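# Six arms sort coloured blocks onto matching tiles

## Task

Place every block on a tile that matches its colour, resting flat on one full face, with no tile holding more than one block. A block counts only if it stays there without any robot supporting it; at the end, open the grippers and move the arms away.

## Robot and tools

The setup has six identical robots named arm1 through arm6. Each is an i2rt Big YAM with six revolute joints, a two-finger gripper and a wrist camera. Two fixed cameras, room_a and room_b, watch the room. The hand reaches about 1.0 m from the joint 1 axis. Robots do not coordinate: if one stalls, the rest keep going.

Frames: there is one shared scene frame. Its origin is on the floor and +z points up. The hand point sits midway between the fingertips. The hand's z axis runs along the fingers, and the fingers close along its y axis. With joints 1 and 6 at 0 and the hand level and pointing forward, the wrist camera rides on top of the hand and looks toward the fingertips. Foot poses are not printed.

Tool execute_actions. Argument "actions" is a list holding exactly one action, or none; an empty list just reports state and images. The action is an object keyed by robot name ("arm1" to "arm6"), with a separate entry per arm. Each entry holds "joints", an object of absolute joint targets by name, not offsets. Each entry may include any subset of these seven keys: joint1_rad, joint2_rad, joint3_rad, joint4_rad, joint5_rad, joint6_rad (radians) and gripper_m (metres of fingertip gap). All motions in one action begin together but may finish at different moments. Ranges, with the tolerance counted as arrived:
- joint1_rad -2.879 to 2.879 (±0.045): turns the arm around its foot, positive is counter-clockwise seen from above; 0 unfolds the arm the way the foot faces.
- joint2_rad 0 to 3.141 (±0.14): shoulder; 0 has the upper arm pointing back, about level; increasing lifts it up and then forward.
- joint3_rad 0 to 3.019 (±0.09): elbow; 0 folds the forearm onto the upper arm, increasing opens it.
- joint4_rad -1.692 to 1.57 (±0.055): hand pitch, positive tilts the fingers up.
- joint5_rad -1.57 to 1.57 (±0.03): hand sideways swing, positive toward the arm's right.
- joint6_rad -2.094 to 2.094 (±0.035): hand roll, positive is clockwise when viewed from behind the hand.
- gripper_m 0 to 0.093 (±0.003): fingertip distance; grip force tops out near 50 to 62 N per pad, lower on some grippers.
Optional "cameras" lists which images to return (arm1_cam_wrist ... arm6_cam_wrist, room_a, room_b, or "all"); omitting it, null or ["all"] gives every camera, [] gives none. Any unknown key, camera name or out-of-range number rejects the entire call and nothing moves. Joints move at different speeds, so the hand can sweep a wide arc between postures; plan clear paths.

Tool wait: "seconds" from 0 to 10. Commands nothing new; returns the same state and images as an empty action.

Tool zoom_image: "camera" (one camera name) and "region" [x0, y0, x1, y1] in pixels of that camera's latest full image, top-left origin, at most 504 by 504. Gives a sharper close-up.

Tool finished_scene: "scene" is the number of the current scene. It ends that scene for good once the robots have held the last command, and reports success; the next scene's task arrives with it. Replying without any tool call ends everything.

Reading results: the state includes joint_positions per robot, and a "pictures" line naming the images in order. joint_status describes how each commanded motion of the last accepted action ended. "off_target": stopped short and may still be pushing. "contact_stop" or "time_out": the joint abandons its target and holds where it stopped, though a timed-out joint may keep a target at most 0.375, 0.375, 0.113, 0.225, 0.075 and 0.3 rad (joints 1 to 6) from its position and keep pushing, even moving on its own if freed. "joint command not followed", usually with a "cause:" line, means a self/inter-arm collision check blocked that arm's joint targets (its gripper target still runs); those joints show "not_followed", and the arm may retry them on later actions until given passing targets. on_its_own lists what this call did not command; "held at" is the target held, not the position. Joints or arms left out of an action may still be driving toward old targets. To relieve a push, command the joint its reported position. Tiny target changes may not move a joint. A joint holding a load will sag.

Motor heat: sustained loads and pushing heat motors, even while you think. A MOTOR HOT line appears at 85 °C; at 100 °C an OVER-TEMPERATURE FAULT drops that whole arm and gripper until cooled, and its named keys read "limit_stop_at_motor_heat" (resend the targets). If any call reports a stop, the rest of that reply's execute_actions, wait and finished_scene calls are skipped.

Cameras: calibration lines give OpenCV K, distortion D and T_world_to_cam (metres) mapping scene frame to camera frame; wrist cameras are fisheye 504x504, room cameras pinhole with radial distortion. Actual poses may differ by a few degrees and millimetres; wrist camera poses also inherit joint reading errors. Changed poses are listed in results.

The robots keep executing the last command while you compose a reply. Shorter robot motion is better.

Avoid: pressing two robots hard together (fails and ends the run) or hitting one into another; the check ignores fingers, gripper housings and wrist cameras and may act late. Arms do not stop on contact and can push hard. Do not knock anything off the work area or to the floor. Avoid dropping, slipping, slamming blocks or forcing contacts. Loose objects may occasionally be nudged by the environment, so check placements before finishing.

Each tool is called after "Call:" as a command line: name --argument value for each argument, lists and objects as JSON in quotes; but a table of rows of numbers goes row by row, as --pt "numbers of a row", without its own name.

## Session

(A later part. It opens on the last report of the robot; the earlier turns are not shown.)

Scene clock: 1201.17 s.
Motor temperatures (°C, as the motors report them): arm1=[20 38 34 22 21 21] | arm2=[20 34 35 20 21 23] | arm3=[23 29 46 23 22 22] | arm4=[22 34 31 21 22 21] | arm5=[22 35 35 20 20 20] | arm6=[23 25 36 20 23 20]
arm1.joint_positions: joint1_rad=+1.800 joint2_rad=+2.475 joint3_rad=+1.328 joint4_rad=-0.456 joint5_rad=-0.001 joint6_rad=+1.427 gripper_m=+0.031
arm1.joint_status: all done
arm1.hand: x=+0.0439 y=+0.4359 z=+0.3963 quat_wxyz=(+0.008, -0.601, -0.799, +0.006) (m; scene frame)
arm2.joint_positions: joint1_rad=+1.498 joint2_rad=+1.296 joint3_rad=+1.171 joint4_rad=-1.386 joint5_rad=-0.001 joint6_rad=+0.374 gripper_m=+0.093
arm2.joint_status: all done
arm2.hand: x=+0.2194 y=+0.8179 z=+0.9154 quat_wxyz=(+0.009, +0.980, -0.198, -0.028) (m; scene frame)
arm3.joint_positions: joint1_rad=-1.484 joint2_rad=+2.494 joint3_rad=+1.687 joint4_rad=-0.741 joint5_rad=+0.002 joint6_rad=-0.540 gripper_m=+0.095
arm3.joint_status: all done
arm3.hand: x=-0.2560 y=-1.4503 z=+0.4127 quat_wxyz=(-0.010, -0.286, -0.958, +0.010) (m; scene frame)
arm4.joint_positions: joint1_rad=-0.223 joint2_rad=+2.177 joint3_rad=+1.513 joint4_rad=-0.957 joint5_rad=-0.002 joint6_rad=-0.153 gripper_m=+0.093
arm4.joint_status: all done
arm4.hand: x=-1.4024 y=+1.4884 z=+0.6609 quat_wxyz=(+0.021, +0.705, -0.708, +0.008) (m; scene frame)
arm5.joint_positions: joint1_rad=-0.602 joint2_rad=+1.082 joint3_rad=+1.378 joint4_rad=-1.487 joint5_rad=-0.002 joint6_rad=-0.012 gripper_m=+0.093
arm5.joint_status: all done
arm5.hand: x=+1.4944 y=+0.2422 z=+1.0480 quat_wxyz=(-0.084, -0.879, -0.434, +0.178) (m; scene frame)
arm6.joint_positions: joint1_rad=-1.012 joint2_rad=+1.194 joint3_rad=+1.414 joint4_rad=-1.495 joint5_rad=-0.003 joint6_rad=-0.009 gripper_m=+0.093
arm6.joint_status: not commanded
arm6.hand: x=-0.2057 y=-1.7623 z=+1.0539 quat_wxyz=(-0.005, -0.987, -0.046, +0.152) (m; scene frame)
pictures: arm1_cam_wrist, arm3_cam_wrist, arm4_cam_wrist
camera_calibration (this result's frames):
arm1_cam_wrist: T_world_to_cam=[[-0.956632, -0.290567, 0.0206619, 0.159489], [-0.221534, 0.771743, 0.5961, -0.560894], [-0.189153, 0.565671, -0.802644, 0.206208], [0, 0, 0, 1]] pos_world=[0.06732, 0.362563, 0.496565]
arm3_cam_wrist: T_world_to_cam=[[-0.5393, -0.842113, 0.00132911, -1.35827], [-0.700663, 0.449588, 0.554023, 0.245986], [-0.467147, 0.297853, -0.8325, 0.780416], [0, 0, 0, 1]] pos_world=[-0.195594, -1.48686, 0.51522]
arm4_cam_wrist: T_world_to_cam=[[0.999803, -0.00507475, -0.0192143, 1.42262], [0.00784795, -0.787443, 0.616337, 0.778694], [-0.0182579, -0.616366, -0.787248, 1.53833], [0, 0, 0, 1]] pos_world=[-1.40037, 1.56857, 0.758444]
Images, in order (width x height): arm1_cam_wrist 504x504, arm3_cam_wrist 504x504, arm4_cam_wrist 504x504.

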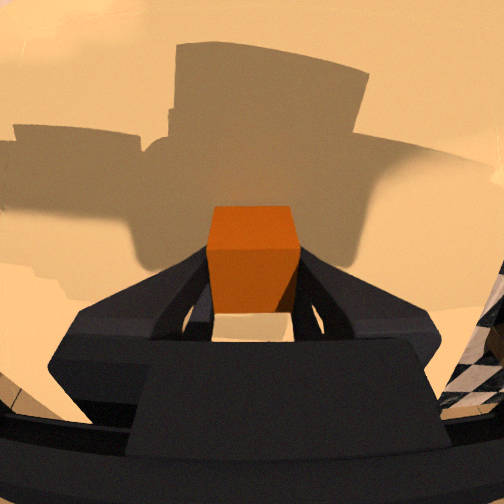

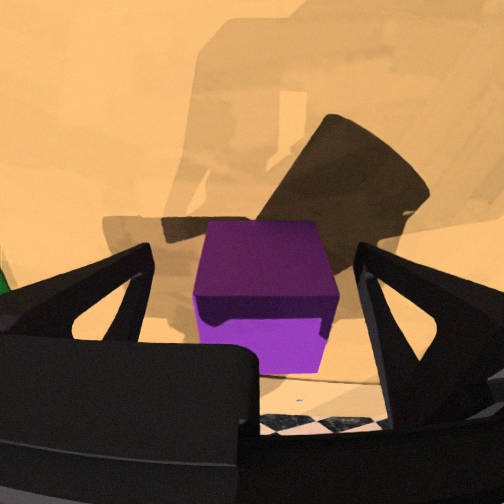

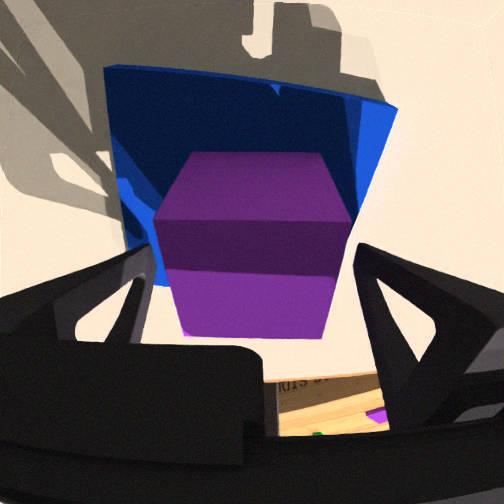

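Call:
execute_actions --actions '[{"arm1":{"joints":{"joint2_rad":2.49,"gripper_m":0.093}},"arm4":{"joints":{"joint4_rad":-0.885,"gripper_m":0.039}},"arm3":{"joints":{"joint1_rad":-1.51,"joint3_rad":1.65}}}]' --cameras '["arm1_cam_wrist","arm3_cam_wrist","arm4_cam_wrist"]'

Scene clock: 1242.63 s.
Motor temperatures (°C, as the motors report them): arm1=[20 38 33 22 21 21] | arm2=[20 32 36 20 21 23] | arm3=[23 29 44 23 22 22] | arm4=[22 35 30 21 22 21] | arm5=[22 31 37 20 20 20] | arm6=[23 25 36 20 23 20]
arm1.joint_positions: joint1_rad=+1.800 joint2_rad=+2.475 joint3_rad=+1.328 joint4_rad=-0.456 joint5_rad=-0.001 joint6_rad=+1.427 gripper_m=+0.093
arm1.joint_status: all done
arm1.hand: x=+0.0439 y=+0.4359 z=+0.3963 quat_wxyz=(+0.008, -0.601, -0.799, +0.006) (m; scene frame)
arm2.joint_positions: joint1_rad=+1.498 joint2_rad=+1.296 joint3_rad=+1.171 joint4_rad=-1.386 joint5_rad=-0.001 joint6_rad=+0.374 gripper_m=+0.093
arm2.joint_status: not commanded
arm2.hand: x=+0.2194 y=+0.8179 z=+0.9154 quat_wxyz=(+0.009, +0.980, -0.198, -0.028) (m; scene frame)
arm3.joint_positions: joint1_rad=-1.502 joint2_rad=+2.492 joint3_rad=+1.650 joint4_rad=-0.738 joint5_rad=+0.002 joint6_rad=-0.543 gripper_m=+0.095
arm3.joint_status: all done
arm3.hand: x=-0.2737 y=-1.4383 z=+0.4036 quat_wxyz=(+0.001, -0.293, -0.956, -0.003) (m; scene frame)
arm4.joint_positions: joint1_rad=-0.223 joint2_rad=+2.177 joint3_rad=+1.513 joint4_rad=-0.906 joint5_rad=+0.000 joint6_rad=-0.153 gripper_m=+0.047
arm4.joint_status: gripper_m off_target (ended at +0.047, target +0.039); the others done
arm4.hand: x=-1.4003 y=+1.5006 z=+0.6607 quat_wxyz=(+0.000, +0.706, -0.708, -0.007) (m; scene frame)
arm5.joint_positions: joint1_rad=-0.602 joint2_rad=+1.082 joint3_rad=+1.378 joint4_rad=-1.487 joint5_rad=-0.002 joint6_rad=-0.012 gripper_m=+0.093
arm5.joint_status: not commanded
arm5.hand: x=+1.4944 y=+0.2422 z=+1.0480 quat_wxyz=(-0.084, -0.879, -0.434, +0.178) (m; scene frame)
arm6.joint_positions: joint1_rad=-1.012 joint2_rad=+1.194 joint3_rad=+1.414 joint4_rad=-1.495 joint5_rad=-0.003 joint6_rad=-0.009 gripper_m=+0.093
arm6.joint_status: not commanded
arm6.hand: x=-0.2057 y=-1.7623 z=+1.0539 quat_wxyz=(-0.005, -0.987, -0.046, +0.152) (m; scene frame)
pictures: arm1_cam_wrist, arm3_cam_wrist, arm4_cam_wrist
camera_calibration (this result's frames):
arm1_cam_wrist: T_world_to_cam=[[-0.956632, -0.290567, 0.0206619, 0.159489], [-0.221534, 0.771743, 0.5961, -0.560894], [-0.189153, 0.565671, -0.802644, 0.206208], [0, 0, 0, 1]] pos_world=[0.06732, 0.362563, 0.496565]
arm3_cam_wrist: T_world_to_cam=[[-0.551745, -0.833853, -0.0163508, -1.34211], [-0.68598, 0.442575, 0.577546, 0.217588], [-0.474352, 0.329874, -0.816194, 0.798457], [0, 0, 0, 1]] pos_world=[-0.212495, -1.47882, 0.504085]
arm4_cam_wrist: T_world_to_cam=[[0.999937, -0.00409023, -0.0104417, 1.41347], [0.00267926, -0.817012, 0.576615, 0.851798], [-0.0108895, -0.576607, -0.816949, 1.51599], [0, 0, 0, 1]] pos_world=[-1.39915, 1.57584, 0.762084]
Images, in order (width x height): arm1_cam_wrist 504x504, arm3_cam_wrist 504x504, arm4_cam_wrist 504x504.

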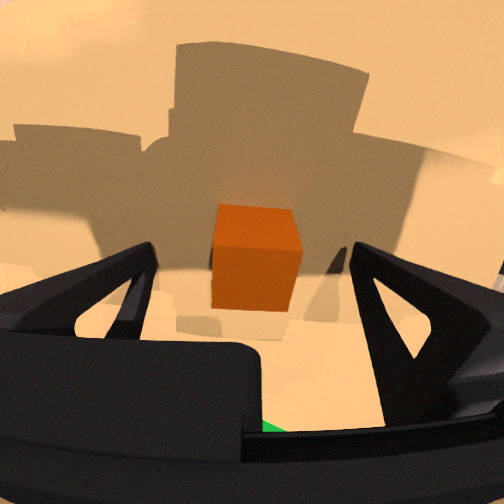

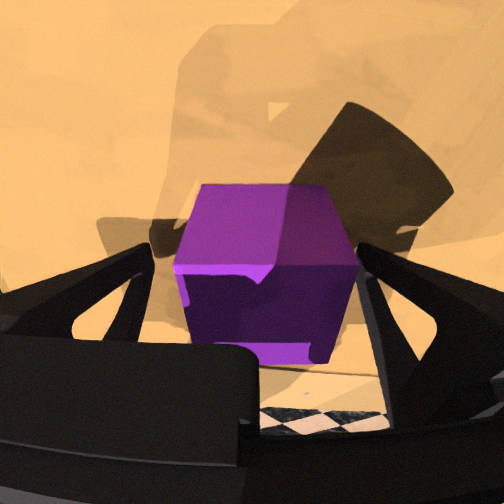

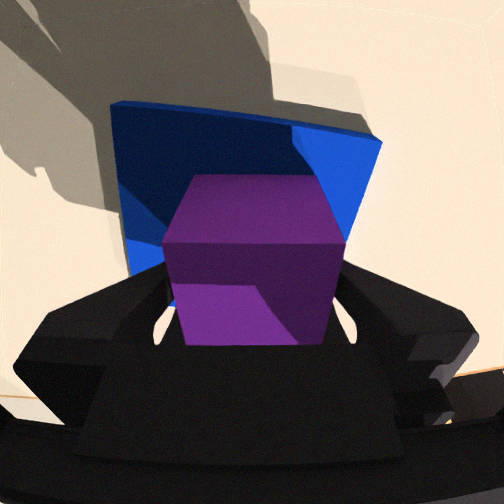

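Call:
execute_actions --actions '[{"arm1":{"joints":{"joint1_rad":-0.3,"joint2_rad":2.1,"joint3_rad":1.5,"joint4_rad":-0.97,"joint6_rad":1.01}},"arm4":{"joints":{"joint1_rad":-2.21,"joint2_rad":1.95,"joint4_rad":-1.13,"joint6_rad":0.3,"gripper_m":0.036}},"arm3":{"joints":{"gripper_m":0.036}},"arm2":{"joints":{"joint1_rad":2.11,"joint2_rad":2.53,"joint3_rad":1.89,"joint4_rad":-0.885}}}]' --cameras '["arm2_cam_wrist","arm3_cam_wrist","arm4_cam_wrist","room_a"]'

Scene clock: 1298.00 s.
Motor temperatures (°C, as the motors report them): arm1=[20 37 33 22 21 21] | arm2=[20 32 37 20 21 23] | arm3=[23 30 42 23 22 22] | arm4=[22 35 30 21 22 21] | arm5=[22 30 38 20 20 20] | arm6=[23 24 37 20 23 20]
arm1.joint_positions: joint1_rad=-0.313 joint2_rad=+2.115 joint3_rad=+1.511 joint4_rad=-0.960 joint5_rad=+0.001 joint6_rad=+1.025 gripper_m=+0.093
arm1.joint_status: all done
arm1.hand: x=-0.6974 y=-0.1789 z=+0.6252 quat_wxyz=(-0.002, -0.997, -0.071, -0.004) (m; scene frame)
arm2.joint_positions: joint1_rad=+2.110 joint2_rad=+2.534 joint3_rad=+1.852 joint4_rad=-0.889 joint5_rad=-0.002 joint6_rad=+0.375 gripper_m=+0.093
arm2.joint_status: all done
arm2.hand: x=+0.0427 y=+0.4351 z=+0.5015 quat_wxyz=(+0.004, +0.994, +0.107, +0.001) (m; scene frame)
arm3.joint_positions: joint1_rad=-1.502 joint2_rad=+2.492 joint3_rad=+1.650 joint4_rad=-0.738 joint5_rad=+0.002 joint6_rad=-0.543 gripper_m=+0.048
arm3.joint_status: gripper_m off_target (ended at +0.048, target +0.036)
arm3.hand: x=-0.2740 y=-1.4382 z=+0.4035 quat_wxyz=(+0.001, -0.293, -0.956, -0.003) (m; scene frame)
arm4.joint_positions: joint1_rad=-2.213 joint2_rad=+1.940 joint3_rad=+1.525 joint4_rad=-1.114 joint5_rad=+0.002 joint6_rad=+0.289 gripper_m=+0.047
arm4.joint_status: gripper_m off_target (ended at +0.047, target +0.036); the others done
arm4.hand: x=-1.0051 y=+0.5947 z=+0.7871 quat_wxyz=(-0.015, -0.420, -0.908, +0.002) (m; scene frame)
arm5.joint_positions: joint1_rad=-0.602 joint2_rad=+1.082 joint3_rad=+1.378 joint4_rad=-1.487 joint5_rad=-0.002 joint6_rad=-0.012 gripper_m=+0.093
arm5.joint_status: not commanded
arm5.hand: x=+1.4944 y=+0.2422 z=+1.0480 quat_wxyz=(-0.084, -0.879, -0.434, +0.178) (m; scene frame)
arm6.joint_positions: joint1_rad=-1.012 joint2_rad=+1.194 joint3_rad=+1.414 joint4_rad=-1.495 joint5_rad=-0.003 joint6_rad=-0.009 gripper_m=+0.093
arm6.joint_status: not commanded
arm6.hand: x=-0.2057 y=-1.7623 z=+1.0539 quat_wxyz=(-0.005, -0.987, -0.046, +0.152) (m; scene frame)
pictures: arm2_cam_wrist, arm3_cam_wrist, arm4_cam_wrist, room_a
camera_calibration (this result's frames):
arm2_cam_wrist: T_world_to_cam=[[-0.216969, 0.976095, -0.0127541, -0.408169], [0.788092, 0.182859, 0.587769, -0.403518], [0.576051, 0.117476, -0.808928, 0.456106], [0, 0, 0, 1]] pos_world=[-0.0332904, 0.418618, 0.600927]
arm3_cam_wrist: T_world_to_cam=[[-0.55206, -0.833633, -0.0168781, -1.34171], [-0.685919, 0.442543, 0.577643, 0.217363], [-0.474073, 0.330471, -0.816115, 0.799129], [0, 0, 0, 1]] pos_world=[-0.212767, -1.47878, 0.503978]
arm4_cam_wrist: T_world_to_cam=[[-0.761915, -0.647605, -0.00966044, -0.372852], [-0.540384, 0.627404, 0.560668, -1.35452], [-0.357031, 0.432402, -0.827984, 0.161937], [0, 0, 0, 1]] pos_world=[-0.958229, 0.538351, 0.889918]
Images, in order (width x height): arm2_cam_wrist 504x504, arm3_cam_wrist 504x504, arm4_cam_wrist 504x504, room_a 504x504.

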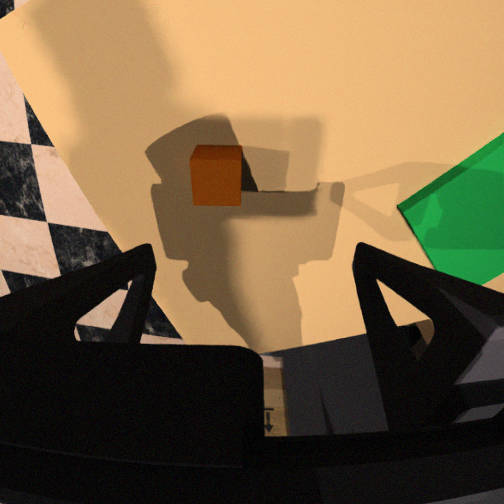

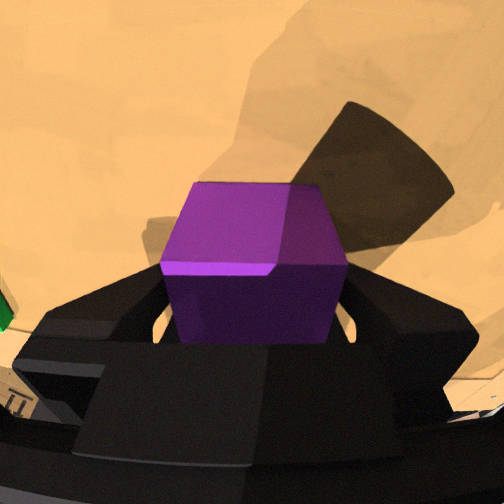

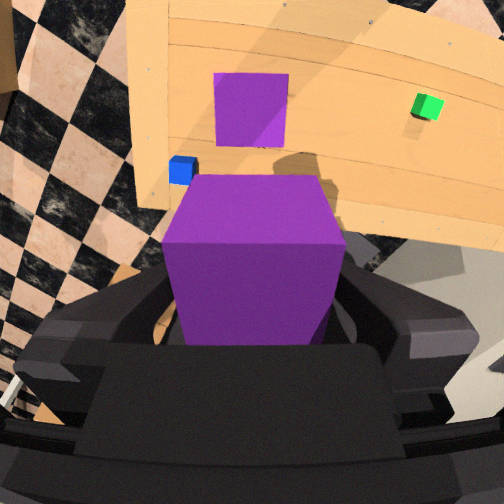

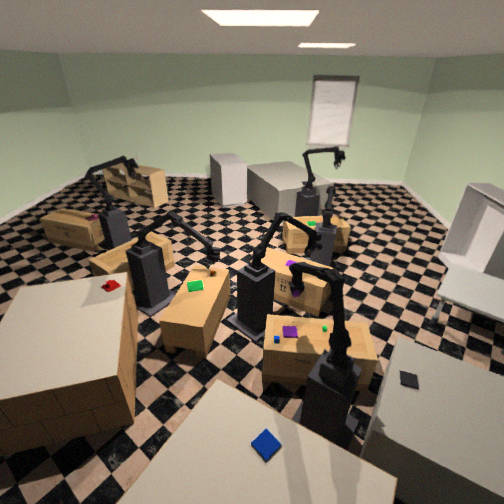

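Call:
zoom_image --camera "arm2_cam_wrist" --region '[170, 130, 270, 230]'

Call:
zoom_image --camera "arm4_cam_wrist" --region '[150, 50, 310, 210]'

Region (170, 130, 270, 230) of arm2_cam_wrist's 504x504 image, scaled by 5.040, with more detail than that image has.

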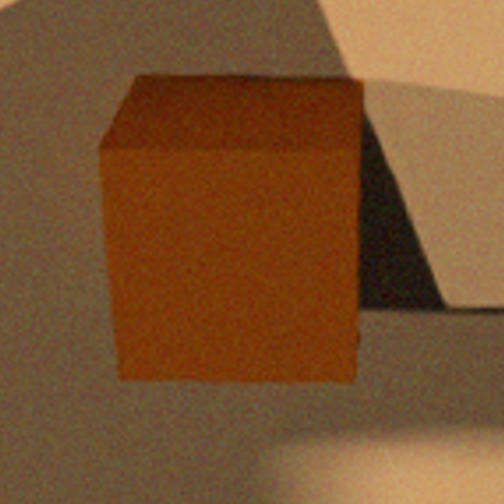

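Region (150, 50, 310, 210) of arm4_cam_wrist's 504x504 image, scaled by 3.150, with more detail than that image has.

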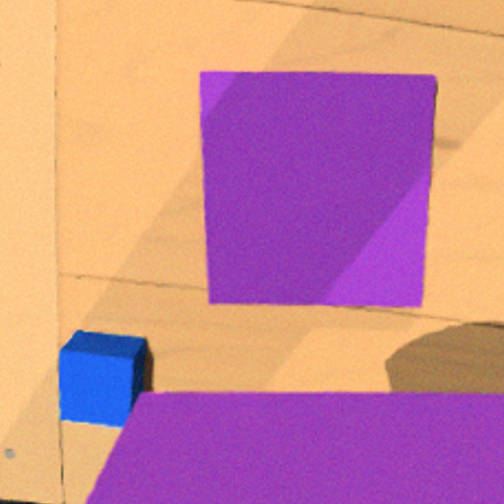

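Call:
execute_actions --actions '[{"arm1":{"joints":{"joint1_rad":-1.51,"joint2_rad":2.62,"joint3_rad":2.40,"joint4_rad":-1.34}},"arm4":{"joints":{"joint1_rad":-2.195,"joint2_rad":2.60,"joint3_rad":1.625,"joint4_rad":-0.54}},"arm3":{"joints":{"joint1_rad":-0.3,"joint2_rad":2.1,"joint4_rad":-1.13}},"arm2":{"joints":{"joint1_rad":2.15,"joint2_rad":2.66,"joint3_rad":2.065,"joint4_rad":-0.94}}}]' --cameras '["arm1_cam_wrist","arm2_cam_wrist","arm4_cam_wrist"]'

Scene clock: 1380.10 s.
Motor temperatures (°C, as the motors report them): arm1=[20 39 36 22 21 21] | arm2=[20 39 38 20 21 23] | arm3=[23 31 41 23 22 22] | arm4=[22 34 30 21 22 21] | arm5=[22 29 39 20 20 20] | arm6=[23 24 37 20 23 20]
arm1.joint_positions: joint1_rad=-1.498 joint2_rad=+2.607 joint3_rad=+2.361 joint4_rad=-1.330 joint5_rad=+0.001 joint6_rad=+1.022 gripper_m=+0.093
arm1.joint_status: all done
arm1.hand: x=-1.2153 y=+0.3789 z=+0.5905 quat_wxyz=(+0.006, -0.868, +0.497, -0.007) (m; scene frame)
arm2.joint_positions: joint1_rad=+2.147 joint2_rad=+2.659 joint3_rad=+2.016 joint4_rad=-0.927 joint5_rad=-0.002 joint6_rad=+0.375 gripper_m=+0.093
arm2.joint_status: all done
arm2.hand: x=+0.0348 y=+0.3993 z=+0.4685 quat_wxyz=(+0.005, +0.992, +0.125, +0.000) (m; scene frame)
arm3.joint_positions: joint1_rad=-0.293 joint2_rad=+2.100 joint3_rad=+1.636 joint4_rad=-1.114 joint5_rad=-0.003 joint6_rad=-0.543 gripper_m=+0.048
arm3.joint_status: all done
arm3.hand: x=+0.0767 y=-0.8346 z=+0.6361 quat_wxyz=(+0.001, +0.302, -0.953, +0.000) (m; scene frame)
arm4.joint_positions: joint1_rad=-2.199 joint2_rad=+2.622 joint3_rad=+1.605 joint4_rad=-0.557 joint5_rad=+0.000 joint6_rad=+0.290 gripper_m=+0.047
arm4.joint_status: all done
arm4.hand: x=-1.0020 y=+0.6038 z=+0.4159 quat_wxyz=(+0.008, -0.413, -0.910, -0.002) (m; scene frame)
arm5.joint_positions: joint1_rad=-0.602 joint2_rad=+1.082 joint3_rad=+1.378 joint4_rad=-1.487 joint5_rad=-0.002 joint6_rad=-0.012 gripper_m=+0.093
arm5.joint_status: not commanded
arm5.hand: x=+1.4944 y=+0.2422 z=+1.0480 quat_wxyz=(-0.084, -0.879, -0.434, +0.178) (m; scene frame)
arm6.joint_positions: joint1_rad=-1.012 joint2_rad=+1.194 joint3_rad=+1.414 joint4_rad=-1.495 joint5_rad=-0.003 joint6_rad=-0.009 gripper_m=+0.093
arm6.joint_status: not commanded
arm6.hand: x=-0.2057 y=-1.7623 z=+1.0539 quat_wxyz=(-0.005, -0.987, -0.046, +0.152) (m; scene frame)
pictures: arm1_cam_wrist, arm2_cam_wrist, arm4_cam_wrist
camera_calibration (this result's frames):
arm1_cam_wrist: T_world_to_cam=[[0.855259, 0.517922, 0.0169996, 0.83209], [0.406988, -0.691654, 0.596637, 0.406404], [0.320769, -0.50336, -0.802331, 1.18074], [0, 0, 0, 1]] pos_world=[-1.2558, 0.44447, 0.690722]
arm2_cam_wrist: T_world_to_cam=[[-0.252201, 0.967583, -0.0133125, -0.370484], [0.781826, 0.211851, 0.586402, -0.382119], [0.570213, 0.137483, -0.80991, 0.430858], [0, 0, 0, 1]] pos_world=[-0.0403664, 0.380191, 0.5681]
arm4_cam_wrist: T_world_to_cam=[[-0.753279, -0.6577, 0.00153669, -0.358056], [-0.526839, 0.604796, 0.597212, -1.13849], [-0.393716, 0.449058, -0.802082, -0.205828], [0, 0, 0, 1]] pos_world=[-0.950553, 0.545486, 0.515377]
Images, in order (width x height): arm1_cam_wrist 504x504, arm2_cam_wrist 504x504, arm4_cam_wrist 504x504.

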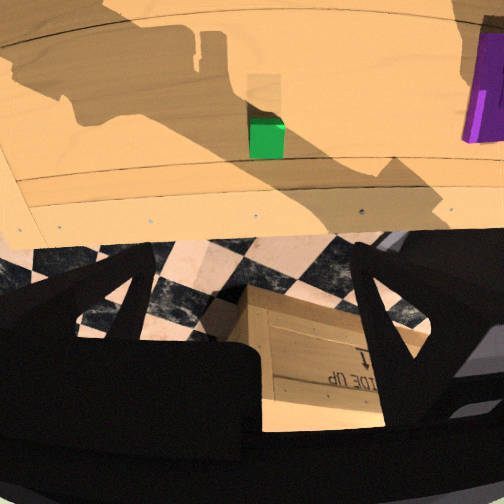

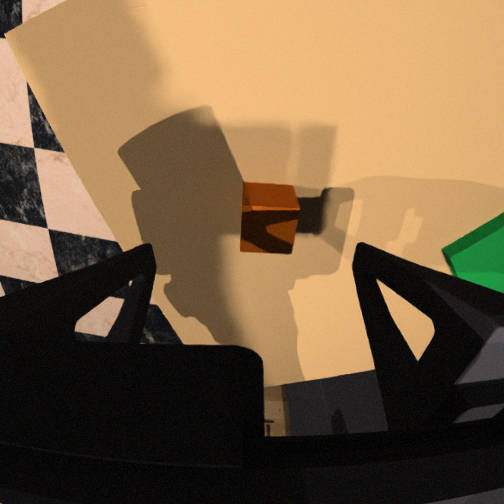

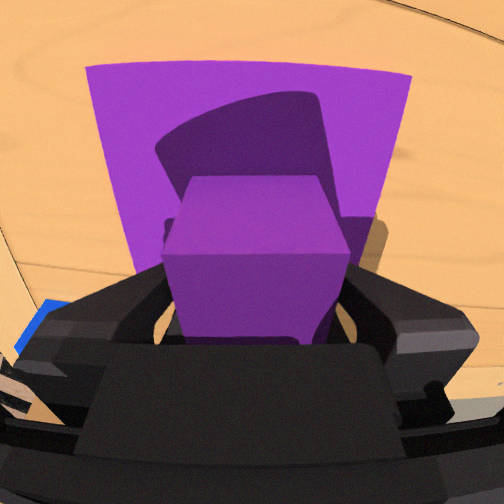

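Call:
zoom_image --camera "arm1_cam_wrist" --region '[230, 100, 310, 180]'

Region (230, 100, 310, 180) of arm1_cam_wrist's 504x504 image, scaled by 6.300, with more detail than that image has.

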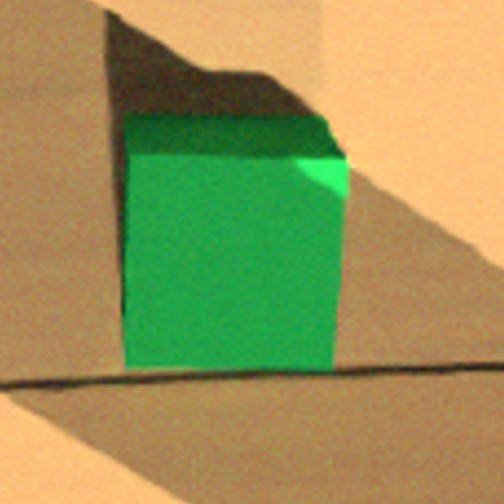

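Call:
execute_actions --actions '[{"arm1":{"joints":{"joint1_rad":-1.53,"joint2_rad":2.868,"joint3_rad":2.37,"joint4_rad":-1.04}},"arm4":{"joints":{"gripper_m":0.093}},"arm3":{"joints":{"joint1_rad":1.085,"joint2_rad":2.25,"joint4_rad":-0.95}},"arm2":{"joints":{"joint1_rad":2.13,"joint2_rad":2.745,"joint3_rad":2.04,"joint4_rad":-0.84}}}]' --cameras '["arm1_cam_wrist","arm2_cam_wrist","arm3_cam_wrist","arm4_cam_wrist"]'

Scene clock: 1439.90 s.
Motor temperatures (°C, as the motors report them): arm1=[20 41 43 22 21 21] | arm2=[20 41 39 20 21 23] | arm3=[23 31 43 23 22 22] | arm4=[22 37 29 21 22 21] | arm5=[22 28 39 20 20 20] | arm6=[23 23 37 20 23 20]
arm1.joint_positions: joint1_rad=-1.531 joint2_rad=+2.854 joint3_rad=+2.365 joint4_rad=-1.047 joint5_rad=-0.001 joint6_rad=+1.025 gripper_m=+0.093
arm1.joint_status: all done
arm1.hand: x=-1.2109 y=+0.4041 z=+0.4122 quat_wxyz=(-0.005, -0.859, +0.512, +0.011) (m; scene frame)
arm2.joint_positions: joint1_rad=+2.143 joint2_rad=+2.756 joint3_rad=+2.016 joint4_rad=-0.856 joint5_rad=-0.002 joint6_rad=+0.375 gripper_m=+0.093
arm2.joint_status: all done
arm2.hand: x=+0.0501 y=+0.4123 z=+0.4045 quat_wxyz=(-0.001, +0.992, +0.123, +0.011) (m; scene frame)
arm3.joint_positions: joint1_rad=+1.092 joint2_rad=+2.278 joint3_rad=+1.641 joint4_rad=-0.953 joint5_rad=-0.003 joint6_rad=-0.543 gripper_m=+0.048
arm3.joint_status: all done
arm3.hand: x=-0.4614 y=-0.2607 z=+0.5267 quat_wxyz=(+0.009, +0.841, -0.541, +0.006) (m; scene frame)
arm4.joint_positions: joint1_rad=-2.199 joint2_rad=+2.622 joint3_rad=+1.605 joint4_rad=-0.557 joint5_rad=+0.000 joint6_rad=+0.290 gripper_m=+0.093
arm4.joint_status: all done
arm4.hand: x=-1.0018 y=+0.6037 z=+0.4162 quat_wxyz=(+0.008, -0.413, -0.910, -0.002) (m; scene frame)
arm5.joint_positions: joint1_rad=-0.602 joint2_rad=+1.082 joint3_rad=+1.378 joint4_rad=-1.487 joint5_rad=-0.002 joint6_rad=-0.012 gripper_m=+0.093
arm5.joint_status: not commanded
arm5.hand: x=+1.4944 y=+0.2422 z=+1.0480 quat_wxyz=(-0.084, -0.879, -0.434, +0.178) (m; scene frame)
arm6.joint_positions: joint1_rad=-1.012 joint2_rad=+1.194 joint3_rad=+1.414 joint4_rad=-1.495 joint5_rad=-0.003 joint6_rad=-0.009 gripper_m=+0.093
arm6.joint_status: not commanded
arm6.hand: x=-0.2057 y=-1.7623 z=+1.0539 quat_wxyz=(-0.005, -0.987, -0.046, +0.152) (m; scene frame)
pictures: arm1_cam_wrist, arm2_cam_wrist, arm3_cam_wrist, arm4_cam_wrist
camera_calibration (this result's frames):
arm1_cam_wrist: T_world_to_cam=[[0.873754, 0.486034, -0.0180392, 0.868059], [0.404877, -0.706305, 0.580696, 0.538356], [0.269497, -0.514689, -0.813921, 0.996192], [0, 0, 0, 1]] pos_world=[-1.24491, 0.471067, 0.513859]
arm2_cam_wrist: T_world_to_cam=[[-0.249232, 0.968435, -0.00421474, -0.38428], [0.770225, 0.200856, 0.605319, -0.361846], [0.587058, 0.147618, -0.795972, 0.357808], [0, 0, 0, 1]] pos_world=[-0.0271255, 0.39201, 0.502218]
arm3_cam_wrist: T_world_to_cam=[[0.905295, 0.424328, -0.0196687, 0.540312], [0.352867, -0.725441, 0.590949, -0.33564], [0.236488, -0.541923, -0.806469, 0.517079], [0, 0, 0, 1]] pos_world=[-0.492988, -0.19254, 0.625982]
arm4_cam_wrist: T_world_to_cam=[[-0.75328, -0.657699, 0.00142739, -0.357964], [-0.527031, 0.604918, 0.596919, -1.13862], [-0.393456, 0.448895, -0.8023, -0.205111], [0, 0, 0, 1]] pos_world=[-0.95044, 0.545415, 0.515618]
Images, in order (width x height): arm1_cam_wrist 504x504, arm2_cam_wrist 504x504, arm3_cam_wrist 504x504, arm4_cam_wrist 504x504.

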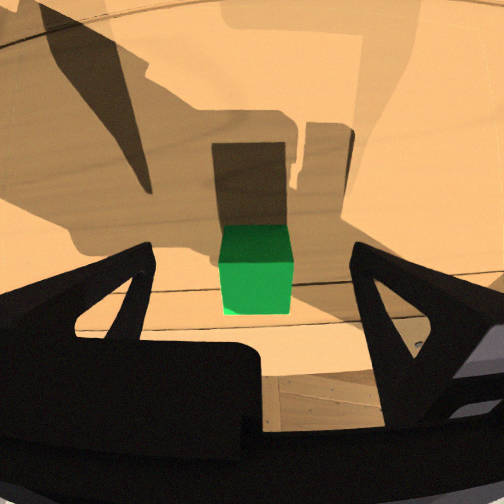

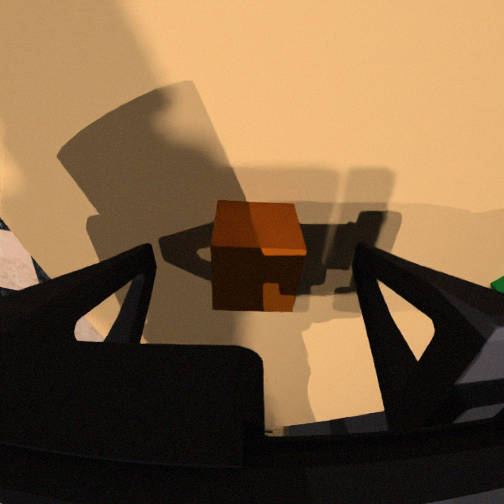

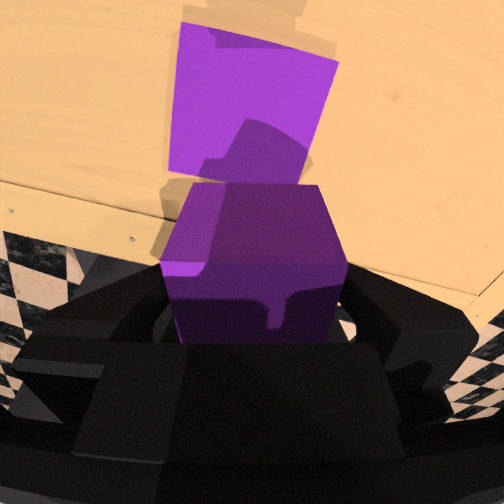

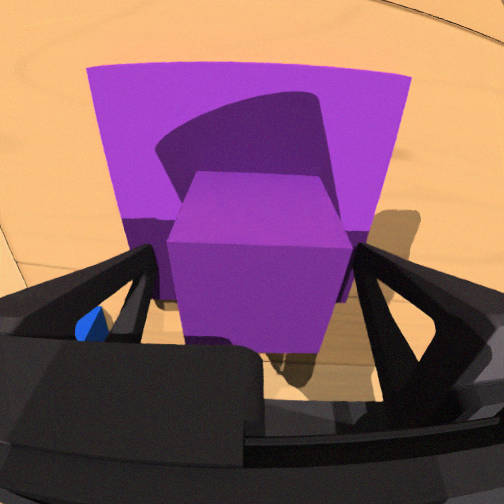

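Call:
execute_actions --actions '[{"arm1":{"joints":{"joint1_rad":-1.513,"joint2_rad":2.892,"gripper_m":0.02}},"arm4":{"joints":{"joint2_rad":2.42,"joint4_rad":-0.76,"joint6_rad":0.70}},"arm3":{"joints":{"joint1_rad":1.135,"joint2_rad":2.47,"joint3_rad":1.755,"joint4_rad":-0.80,"joint6_rad":-0.27}},"arm2":{"joints":{"gripper_m":0.02}}}]' --cameras '["arm1_cam_wrist","arm2_cam_wrist","arm3_cam_wrist","arm4_cam_wrist"]'

Scene clock: 1540.63 s.
Motor temperatures (°C, as the motors report them): arm1=[20 43 39 22 21 21] | arm2=[20 44 36 20 21 23] | arm3=[23 34 41 23 22 22] | arm4=[22 38 28 21 22 21] | arm5=[22 27 40 20 20 20] | arm6=[23 23 38 20 23 20]
arm1.joint_positions: joint1_rad=-1.530 joint2_rad=+2.867 joint3_rad=+2.365 joint4_rad=-1.047 joint5_rad=-0.001 joint6_rad=+1.024 gripper_m=+0.031
arm1.joint_status: gripper_m off_target (ended at +0.031, target +0.020); the others done
arm1.hand: x=-1.2059 y=+0.4030 z=+0.4028 quat_wxyz=(-0.002, -0.859, +0.512, +0.005) (m; scene frame)
arm2.joint_positions: joint1_rad=+2.143 joint2_rad=+2.756 joint3_rad=+2.016 joint4_rad=-0.855 joint5_rad=-0.002 joint6_rad=+0.375 gripper_m=+0.032
arm2.joint_status: gripper_m off_target (ended at +0.032, target +0.020)
arm2.hand: x=+0.0500 y=+0.4123 z=+0.4045 quat_wxyz=(-0.001, +0.992, +0.123, +0.011) (m; scene frame)
arm3.joint_positions: joint1_rad=+1.137 joint2_rad=+2.494 joint3_rad=+1.734 joint4_rad=-0.813 joint5_rad=-0.001 joint6_rad=-0.285 gripper_m=+0.048
arm3.joint_status: all done
arm3.hand: x=-0.4870 y=-0.2391 z=+0.4212 quat_wxyz=(+0.000, +0.779, -0.627, +0.003) (m; scene frame)
arm4.joint_positions: joint1_rad=-2.199 joint2_rad=+2.394 joint3_rad=+1.617 joint4_rad=-0.744 joint5_rad=+0.000 joint6_rad=+0.687 gripper_m=+0.093
arm4.joint_status: all done
arm4.hand: x=-0.9617 y=+0.5781 z=+0.5513 quat_wxyz=(-0.018, -0.585, -0.811, -0.002) (m; scene frame)
arm5.joint_positions: joint1_rad=-0.602 joint2_rad=+1.082 joint3_rad=+1.378 joint4_rad=-1.487 joint5_rad=-0.002 joint6_rad=-0.012 gripper_m=+0.093
arm5.joint_status: not commanded
arm5.hand: x=+1.4944 y=+0.2422 z=+1.0480 quat_wxyz=(-0.084, -0.879, -0.434, +0.178) (m; scene frame)
arm6.joint_positions: joint1_rad=-1.012 joint2_rad=+1.194 joint3_rad=+1.414 joint4_rad=-1.495 joint5_rad=-0.003 joint6_rad=-0.009 gripper_m=+0.093
arm6.joint_status: not commanded
arm6.hand: x=-0.2057 y=-1.7623 z=+1.0539 quat_wxyz=(-0.005, -0.987, -0.046, +0.152) (m; scene frame)
pictures: arm1_cam_wrist, arm2_cam_wrist, arm3_cam_wrist, arm4_cam_wrist
camera_calibration (this result's frames):
arm1_cam_wrist: T_world_to_cam=[[0.873004, 0.487658, -0.00736354, 0.858195], [0.398858, -0.705183, 0.586199, 0.531077], [0.280672, -0.51469, -0.810134, 0.99863], [0, 0, 0, 1]] pos_world=[-1.24132, 0.469986, 0.504027]
arm2_cam_wrist: T_world_to_cam=[[-0.24923, 0.968434, -0.00435258, -0.38419], [0.770413, 0.200988, 0.605035, -0.361725], [0.586812, 0.14744, -0.796187, 0.358032], [0, 0, 0, 1]] pos_world=[-0.0271715, 0.391977, 0.502244]
arm3_cam_wrist: T_world_to_cam=[[0.974588, 0.223861, -0.00802069, 0.533198], [0.186976, -0.793246, 0.579484, -0.340796], [0.123362, -0.566257, -0.814944, 0.39241], [0, 0, 0, 1]] pos_world=[-0.504336, -0.167492, 0.521555]
arm4_cam_wrist: T_world_to_cam=[[-0.948614, -0.315356, -0.0261302, -0.715363], [-0.274846, 0.780197, 0.561919, -1.0221], [-0.156818, 0.540226, -0.82678, 0.118908], [0, 0, 0, 1]] pos_world=[-0.940876, 0.507609, 0.653956]
Images, in order (width x height): arm1_cam_wrist 504x504, arm2_cam_wrist 504x504, arm3_cam_wrist 504x504, arm4_cam_wrist 504x504.

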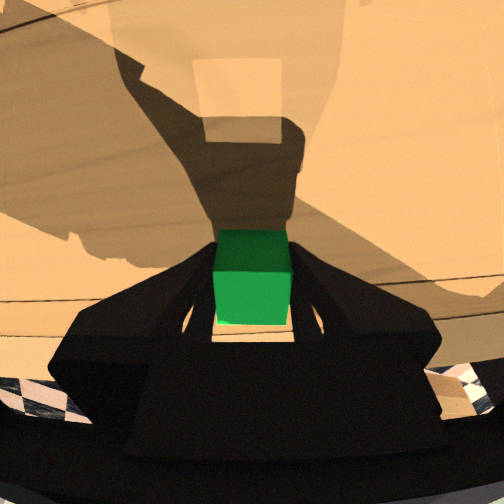

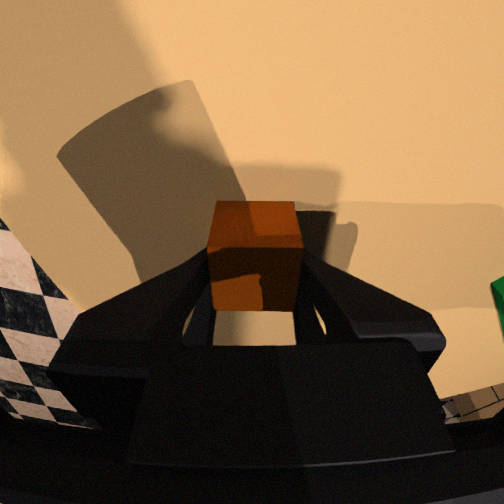

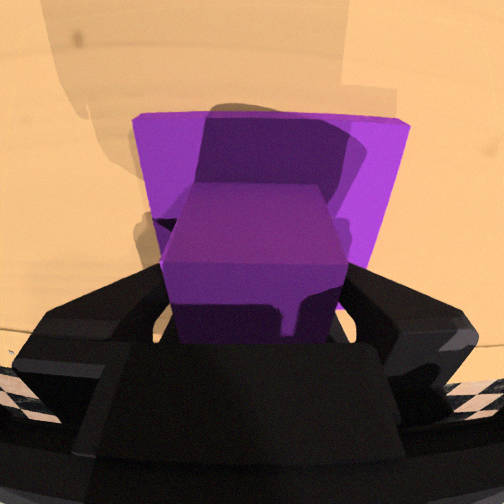

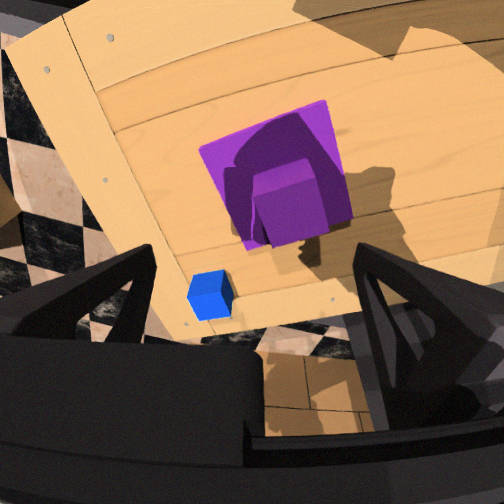

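Call:
zoom_image --camera "arm4_cam_wrist" --region '[160, 250, 260, 350]'

Region (160, 250, 260, 350) of arm4_cam_wrist's 504x504 image, scaled by 5.040, with more detail than that image has.

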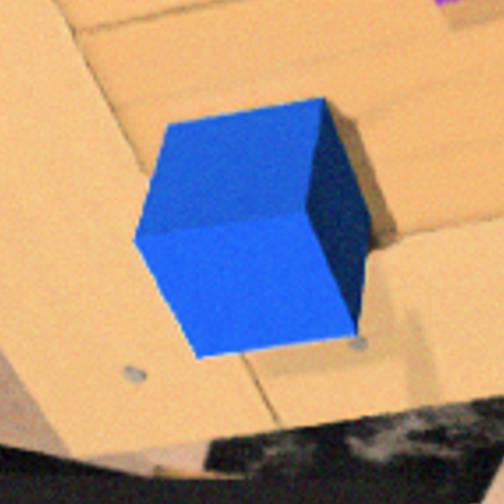

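Call:
execute_actions --actions '[{"arm1":{"joints":{"joint1_rad":-1.495,"joint2_rad":2.87,"gripper_m":0.06}},"arm4":{"joints":{"joint1_rad":-1.955,"joint3_rad":1.51,"joint4_rad":-0.65}},"arm3":{"joints":{"joint2_rad":2.53,"joint3_rad":1.74}},"arm2":{"joints":{"joint1_rad":1.1,"joint2_rad":2.15,"joint4_rad":-1.44}}}]' --cameras '["arm1_cam_wrist","arm3_cam_wrist","arm4_cam_wrist"]'

Scene clock: 1593.90 s.
Motor temperatures (°C, as the motors report them): arm1=[20 43 40 22 21 21] | arm2=[20 45 36 20 21 23] | arm3=[23 35 41 23 22 22] | arm4=[22 37 29 21 22 21] | arm5=[22 27 41 20 20 20] | arm6=[23 23 38 20 23 20]
arm1.joint_positions: joint1_rad=-1.503 joint2_rad=+2.867 joint3_rad=+2.365 joint4_rad=-1.047 joint5_rad=+0.000 joint6_rad=+1.024 gripper_m=+0.060
arm1.joint_status: all done
arm1.hand: x=-1.2065 y=+0.3831 z=+0.4025 quat_wxyz=(-0.001, -0.866, +0.500, +0.005) (m; scene frame)
arm2.joint_positions: joint1_rad=+1.108 joint2_rad=+2.161 joint3_rad=+2.033 joint4_rad=-1.426 joint5_rad=+0.001 joint6_rad=+0.376 gripper_m=+0.032
arm2.joint_status: all done
arm2.hand: x=-0.0172 y=+1.0787 z=+0.8054 quat_wxyz=(+0.002, +0.923, -0.385, -0.006) (m; scene frame)
arm3.joint_positions: joint1_rad=+1.137 joint2_rad=+2.503 joint3_rad=+1.734 joint4_rad=-0.813 joint5_rad=-0.002 joint6_rad=-0.284 gripper_m=+0.048
arm3.joint_status: all done
arm3.hand: x=-0.4872 y=-0.2420 z=+0.4158 quat_wxyz=(+0.004, +0.779, -0.628, +0.005) (m; scene frame)
arm4.joint_positions: joint1_rad=-1.962 joint2_rad=+2.401 joint3_rad=+1.508 joint4_rad=-0.666 joint5_rad=-0.001 joint6_rad=+0.689 gripper_m=+0.093
arm4.joint_status: all done
arm4.hand: x=-0.9365 y=+0.7264 z=+0.5201 quat_wxyz=(+0.000, -0.486, -0.874, -0.003) (m; scene frame)
arm5.joint_positions: joint1_rad=-0.602 joint2_rad=+1.082 joint3_rad=+1.378 joint4_rad=-1.487 joint5_rad=-0.002 joint6_rad=-0.012 gripper_m=+0.093
arm5.joint_status: not commanded
arm5.hand: x=+1.4944 y=+0.2422 z=+1.0480 quat_wxyz=(-0.084, -0.879, -0.434, +0.178) (m; scene frame)
arm6.joint_positions: joint1_rad=-1.012 joint2_rad=+1.194 joint3_rad=+1.414 joint4_rad=-1.495 joint5_rad=-0.003 joint6_rad=-0.009 gripper_m=+0.093
arm6.joint_status: not commanded
arm6.hand: x=-0.2057 y=-1.7623 z=+1.0539 quat_wxyz=(-0.005, -0.987, -0.046, +0.152) (m; scene frame)
pictures: arm1_cam_wrist, arm3_cam_wrist, arm4_cam_wrist
camera_calibration (this result's frames):
arm1_cam_wrist: T_world_to_cam=[[0.859293, 0.511442, -0.0065261, 0.842448], [0.417784, -0.694458, 0.585819, 0.536301], [0.295081, -0.506117, -0.810415, 1.00246], [0, 0, 0, 1]] pos_world=[-1.24377, 0.448938, 0.503733]
arm3_cam_wrist: T_world_to_cam=[[0.974847, 0.222614, -0.0108122, 0.535008], [0.186583, -0.788609, 0.585903, -0.341628], [0.121903, -0.573183, -0.810309, 0.382089], [0, 0, 0, 1]] pos_world=[-0.504386, -0.169504, 0.515556]
arm4_cam_wrist: T_world_to_cam=[[-0.849177, -0.528079, -0.00554266, -0.408497], [-0.430171, 0.685573, 0.587318, -1.20335], [-0.30635, 0.501121, -0.809337, -0.103739], [0, 0, 0, 1]] pos_world=[-0.896313, 0.661251, 0.620524]
Images, in order (width x height): arm1_cam_wrist 504x504, arm3_cam_wrist 504x504, arm4_cam_wrist 504x504.

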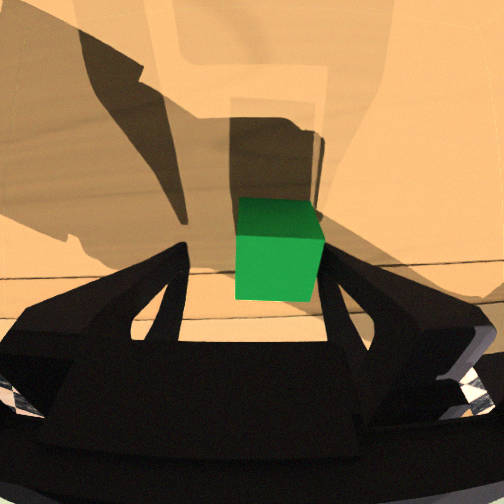

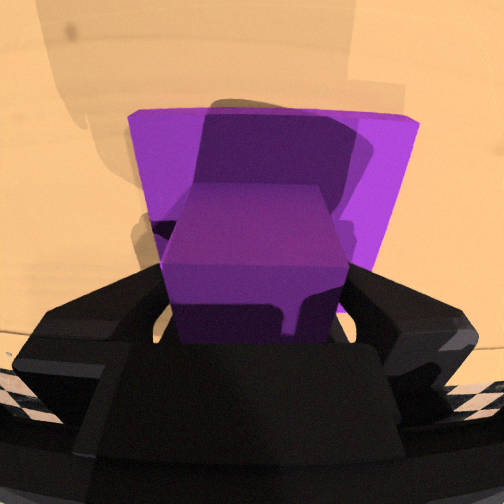

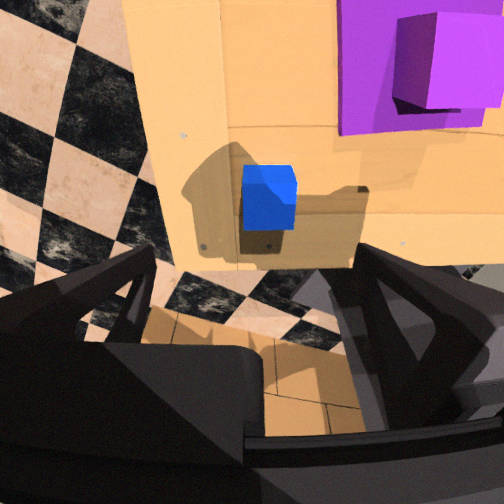

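Call:
execute_actions --actions '[{"arm1":{"joints":{"gripper_m":0.02}},"arm4":{"joints":{"joint2_rad":2.572,"joint4_rad":-0.435}},"arm3":{"joints":{"joint2_rad":2.505,"gripper_m":0.093}},"arm2":{"joints":{"joint1_rad":0.6,"joint2_rad":1.85,"joint3_rad":1.8,"joint4_rad":-1.52}}}]' --cameras '["arm1_cam_wrist","arm3_cam_wrist","arm4_cam_wrist"]'

Scene clock: 1634.60 s.
Motor temperatures (°C, as the motors report them): arm1=[20 44 40 22 21 21] | arm2=[20 45 37 20 21 23] | arm3=[23 34 40 23 22 22] | arm4=[22 37 28 21 22 21] | arm5=[22 26 41 20 20 20] | arm6=[23 23 38 20 23 20]
arm1.joint_positions: joint1_rad=-1.503 joint2_rad=+2.867 joint3_rad=+2.365 joint4_rad=-1.047 joint5_rad=+0.000 joint6_rad=+1.024 gripper_m=+0.031
arm1.joint_status: gripper_m off_target (ended at +0.031, target +0.020)
arm1.hand: x=-1.2065 y=+0.3831 z=+0.4025 quat_wxyz=(-0.001, -0.866, +0.500, +0.005) (m; scene frame)
arm2.joint_positions: joint1_rad=+0.604 joint2_rad=+1.844 joint3_rad=+1.801 joint4_rad=-1.504 joint5_rad=+0.001 joint6_rad=+0.376 gripper_m=+0.032
arm2.joint_status: all done
arm2.hand: x=+0.2476 y=+1.2669 z=+0.9067 quat_wxyz=(-0.001, +0.798, -0.603, -0.008) (m; scene frame)
arm3.joint_positions: joint1_rad=+1.137 joint2_rad=+2.503 joint3_rad=+1.734 joint4_rad=-0.813 joint5_rad=-0.001 joint6_rad=-0.283 gripper_m=+0.093
arm3.joint_status: all done
arm3.hand: x=-0.4871 y=-0.2420 z=+0.4158 quat_wxyz=(+0.004, +0.778, -0.628, +0.006) (m; scene frame)
arm4.joint_positions: joint1_rad=-1.962 joint2_rad=+2.577 joint3_rad=+1.499 joint4_rad=-0.452 joint5_rad=-0.001 joint6_rad=+0.689 gripper_m=+0.093
arm4.joint_status: all done
arm4.hand: x=-0.9571 y=+0.7339 z=+0.4216 quat_wxyz=(-0.014, -0.486, -0.874, -0.006) (m; scene frame)
arm5.joint_positions: joint1_rad=-0.602 joint2_rad=+1.082 joint3_rad=+1.378 joint4_rad=-1.487 joint5_rad=-0.002 joint6_rad=-0.012 gripper_m=+0.093
arm5.joint_status: not commanded
arm5.hand: x=+1.4944 y=+0.2422 z=+1.0480 quat_wxyz=(-0.084, -0.879, -0.434, +0.178) (m; scene frame)
arm6.joint_positions: joint1_rad=-1.012 joint2_rad=+1.194 joint3_rad=+1.414 joint4_rad=-1.495 joint5_rad=-0.003 joint6_rad=-0.009 gripper_m=+0.093
arm6.joint_status: not commanded
arm6.hand: x=-0.2057 y=-1.7623 z=+1.0539 quat_wxyz=(-0.005, -0.987, -0.046, +0.152) (m; scene frame)
pictures: arm1_cam_wrist, arm3_cam_wrist, arm4_cam_wrist
camera_calibration (this result's frames):
arm1_cam_wrist: T_world_to_cam=[[0.859295, 0.511442, -0.00632359, 0.842334], [0.417776, -0.694683, 0.585558, 0.536528], [0.295086, -0.505809, -0.810606, 1.00246], [0, 0, 0, 1]] pos_world=[-1.24377, 0.448966, 0.503758]
arm3_cam_wrist: T_world_to_cam=[[0.974937, 0.222251, -0.0100768, 0.534533], [0.185841, -0.788648, 0.586086, -0.342107], [0.122311, -0.57327, -0.810186, 0.382195], [0, 0, 0, 1]] pos_world=[-0.504305, -0.169502, 0.515539]
arm4_cam_wrist: T_world_to_cam=[[-0.848859, -0.528086, -0.0237429, -0.414604], [-0.445748, 0.690918, 0.569158, -1.17062], [-0.28416, 0.493718, -0.821885, -0.161607], [0, 0, 0, 1]] pos_world=[-0.919666, 0.669647, 0.523604]
Images, in order (width x height): arm1_cam_wrist 504x504, arm3_cam_wrist 504x504, arm4_cam_wrist 504x504.

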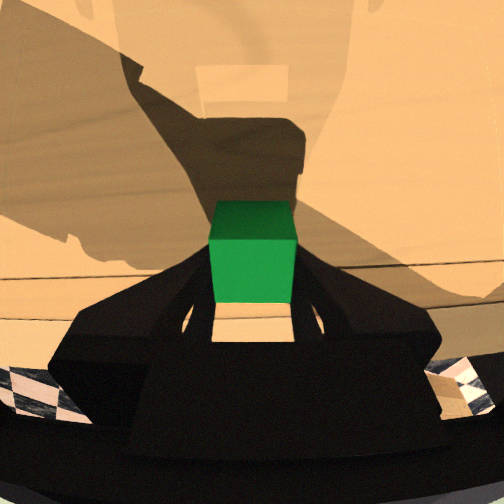

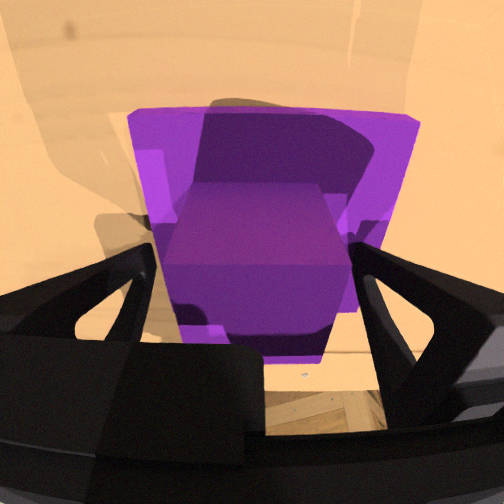

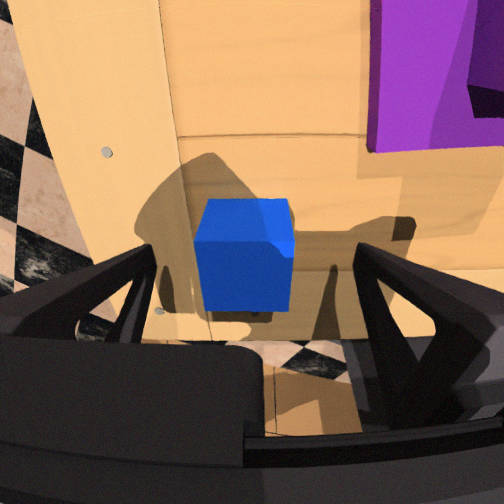

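Call:
execute_actions --actions '[{"arm1":{"joints":{"joint2_rad":2.5,"joint3_rad":2.15,"joint4_rad":-1.22}},"arm4":{"joints":{"joint2_rad":2.62,"gripper_m":0.027}},"arm3":{"joints":{"joint2_rad":2.15,"joint4_rad":-1.16}},"arm2":{"joints":{"joint1_rad":0.2,"joint3_rad":1.6,"joint4_rad":-1.33}}}]' --cameras '["arm3_cam_wrist","arm4_cam_wrist"]'

Scene clock: 1653.63 s.
Motor temperatures (°C, as the motors report them): arm1=[20 44 40 22 21 21] | arm2=[20 43 37 20 21 23] | arm3=[23 34 40 23 22 22] | arm4=[22 37 27 21 22 21] | arm5=[22 26 41 20 20 20] | arm6=[23 23 38 20 23 20]
arm1.joint_positions: joint1_rad=-1.503 joint2_rad=+2.505 joint3_rad=+2.147 joint4_rad=-1.213 joint5_rad=+0.000 joint6_rad=+1.024 gripper_m=+0.031
arm1.joint_status: all done
arm1.hand: x=-1.1883 y=+0.3822 z=+0.5863 quat_wxyz=(+0.004, -0.866, +0.500, -0.004) (m; scene frame)
arm2.joint_positions: joint1_rad=+0.200 joint2_rad=+1.861 joint3_rad=+1.597 joint4_rad=-1.344 joint5_rad=+0.001 joint6_rad=+0.376 gripper_m=+0.032
arm2.joint_status: all done
arm2.hand: x=+0.4616 y=+1.3459 z=+0.8203 quat_wxyz=(+0.009, +0.661, -0.750, +0.020) (m; scene frame)
arm3.joint_positions: joint1_rad=+1.137 joint2_rad=+2.140 joint3_rad=+1.732 joint4_rad=-1.142 joint5_rad=-0.001 joint6_rad=-0.283 gripper_m=+0.093
arm3.joint_status: all done
arm3.hand: x=-0.4884 y=-0.2407 z=+0.6412 quat_wxyz=(-0.010, +0.778, -0.628, -0.004) (m; scene frame)
arm4.joint_positions: joint1_rad=-1.962 joint2_rad=+2.580 joint3_rad=+1.499 joint4_rad=-0.452 joint5_rad=-0.001 joint6_rad=+0.689 gripper_m=+0.037
arm4.joint_status: gripper_m off_target (ended at +0.037, target +0.027); the others done
arm4.hand: x=-0.9582 y=+0.7343 z=+0.4199 quat_wxyz=(-0.013, -0.486, -0.874, -0.005) (m; scene frame)
arm5.joint_positions: joint1_rad=-0.602 joint2_rad=+1.082 joint3_rad=+1.378 joint4_rad=-1.487 joint5_rad=-0.002 joint6_rad=-0.012 gripper_m=+0.093
arm5.joint_status: not commanded
arm5.hand: x=+1.4944 y=+0.2422 z=+1.0480 quat_wxyz=(-0.084, -0.879, -0.434, +0.178) (m; scene frame)
arm6.joint_positions: joint1_rad=-1.012 joint2_rad=+1.194 joint3_rad=+1.414 joint4_rad=-1.495 joint5_rad=-0.003 joint6_rad=-0.009 gripper_m=+0.093
arm6.joint_status: not commanded
arm6.hand: x=-0.2057 y=-1.7623 z=+1.0539 quat_wxyz=(-0.005, -0.987, -0.046, +0.152) (m; scene frame)
pictures: arm3_cam_wrist, arm4_cam_wrist
camera_calibration (this result's frames):
arm3_cam_wrist: T_world_to_cam=[[0.974905, 0.222619, -0.000684391, 0.531833], [0.184708, -0.80716, 0.560692, -0.461697], [0.124268, -0.546748, -0.828024, 0.584502], [0, 0, 0, 1]] pos_world=[-0.505843, -0.171484, 0.743215]
arm4_cam_wrist: T_world_to_cam=[[-0.848903, -0.528079, -0.0222873, -0.416037], [-0.44452, 0.690496, 0.570628, -1.16957], [-0.285948, 0.494315, -0.820906, -0.166023], [0, 0, 0, 1]] pos_world=[-0.920548, 0.669954, 0.521829]
Images, in order (width x height): arm3_cam_wrist 504x504, arm4_cam_wrist 504x504.

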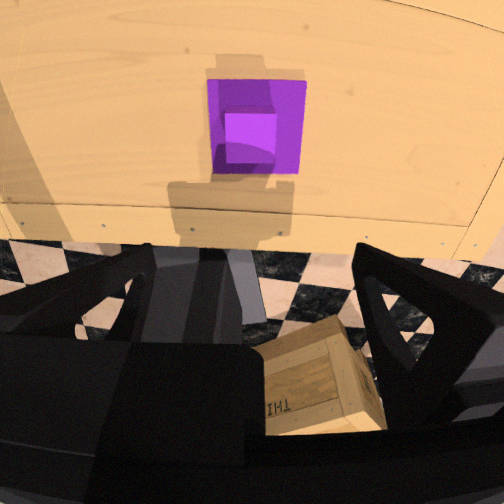

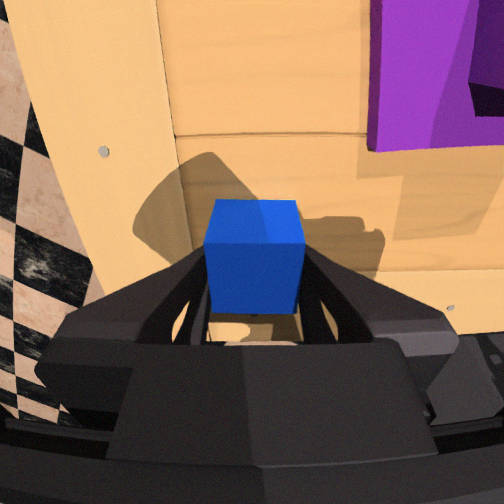

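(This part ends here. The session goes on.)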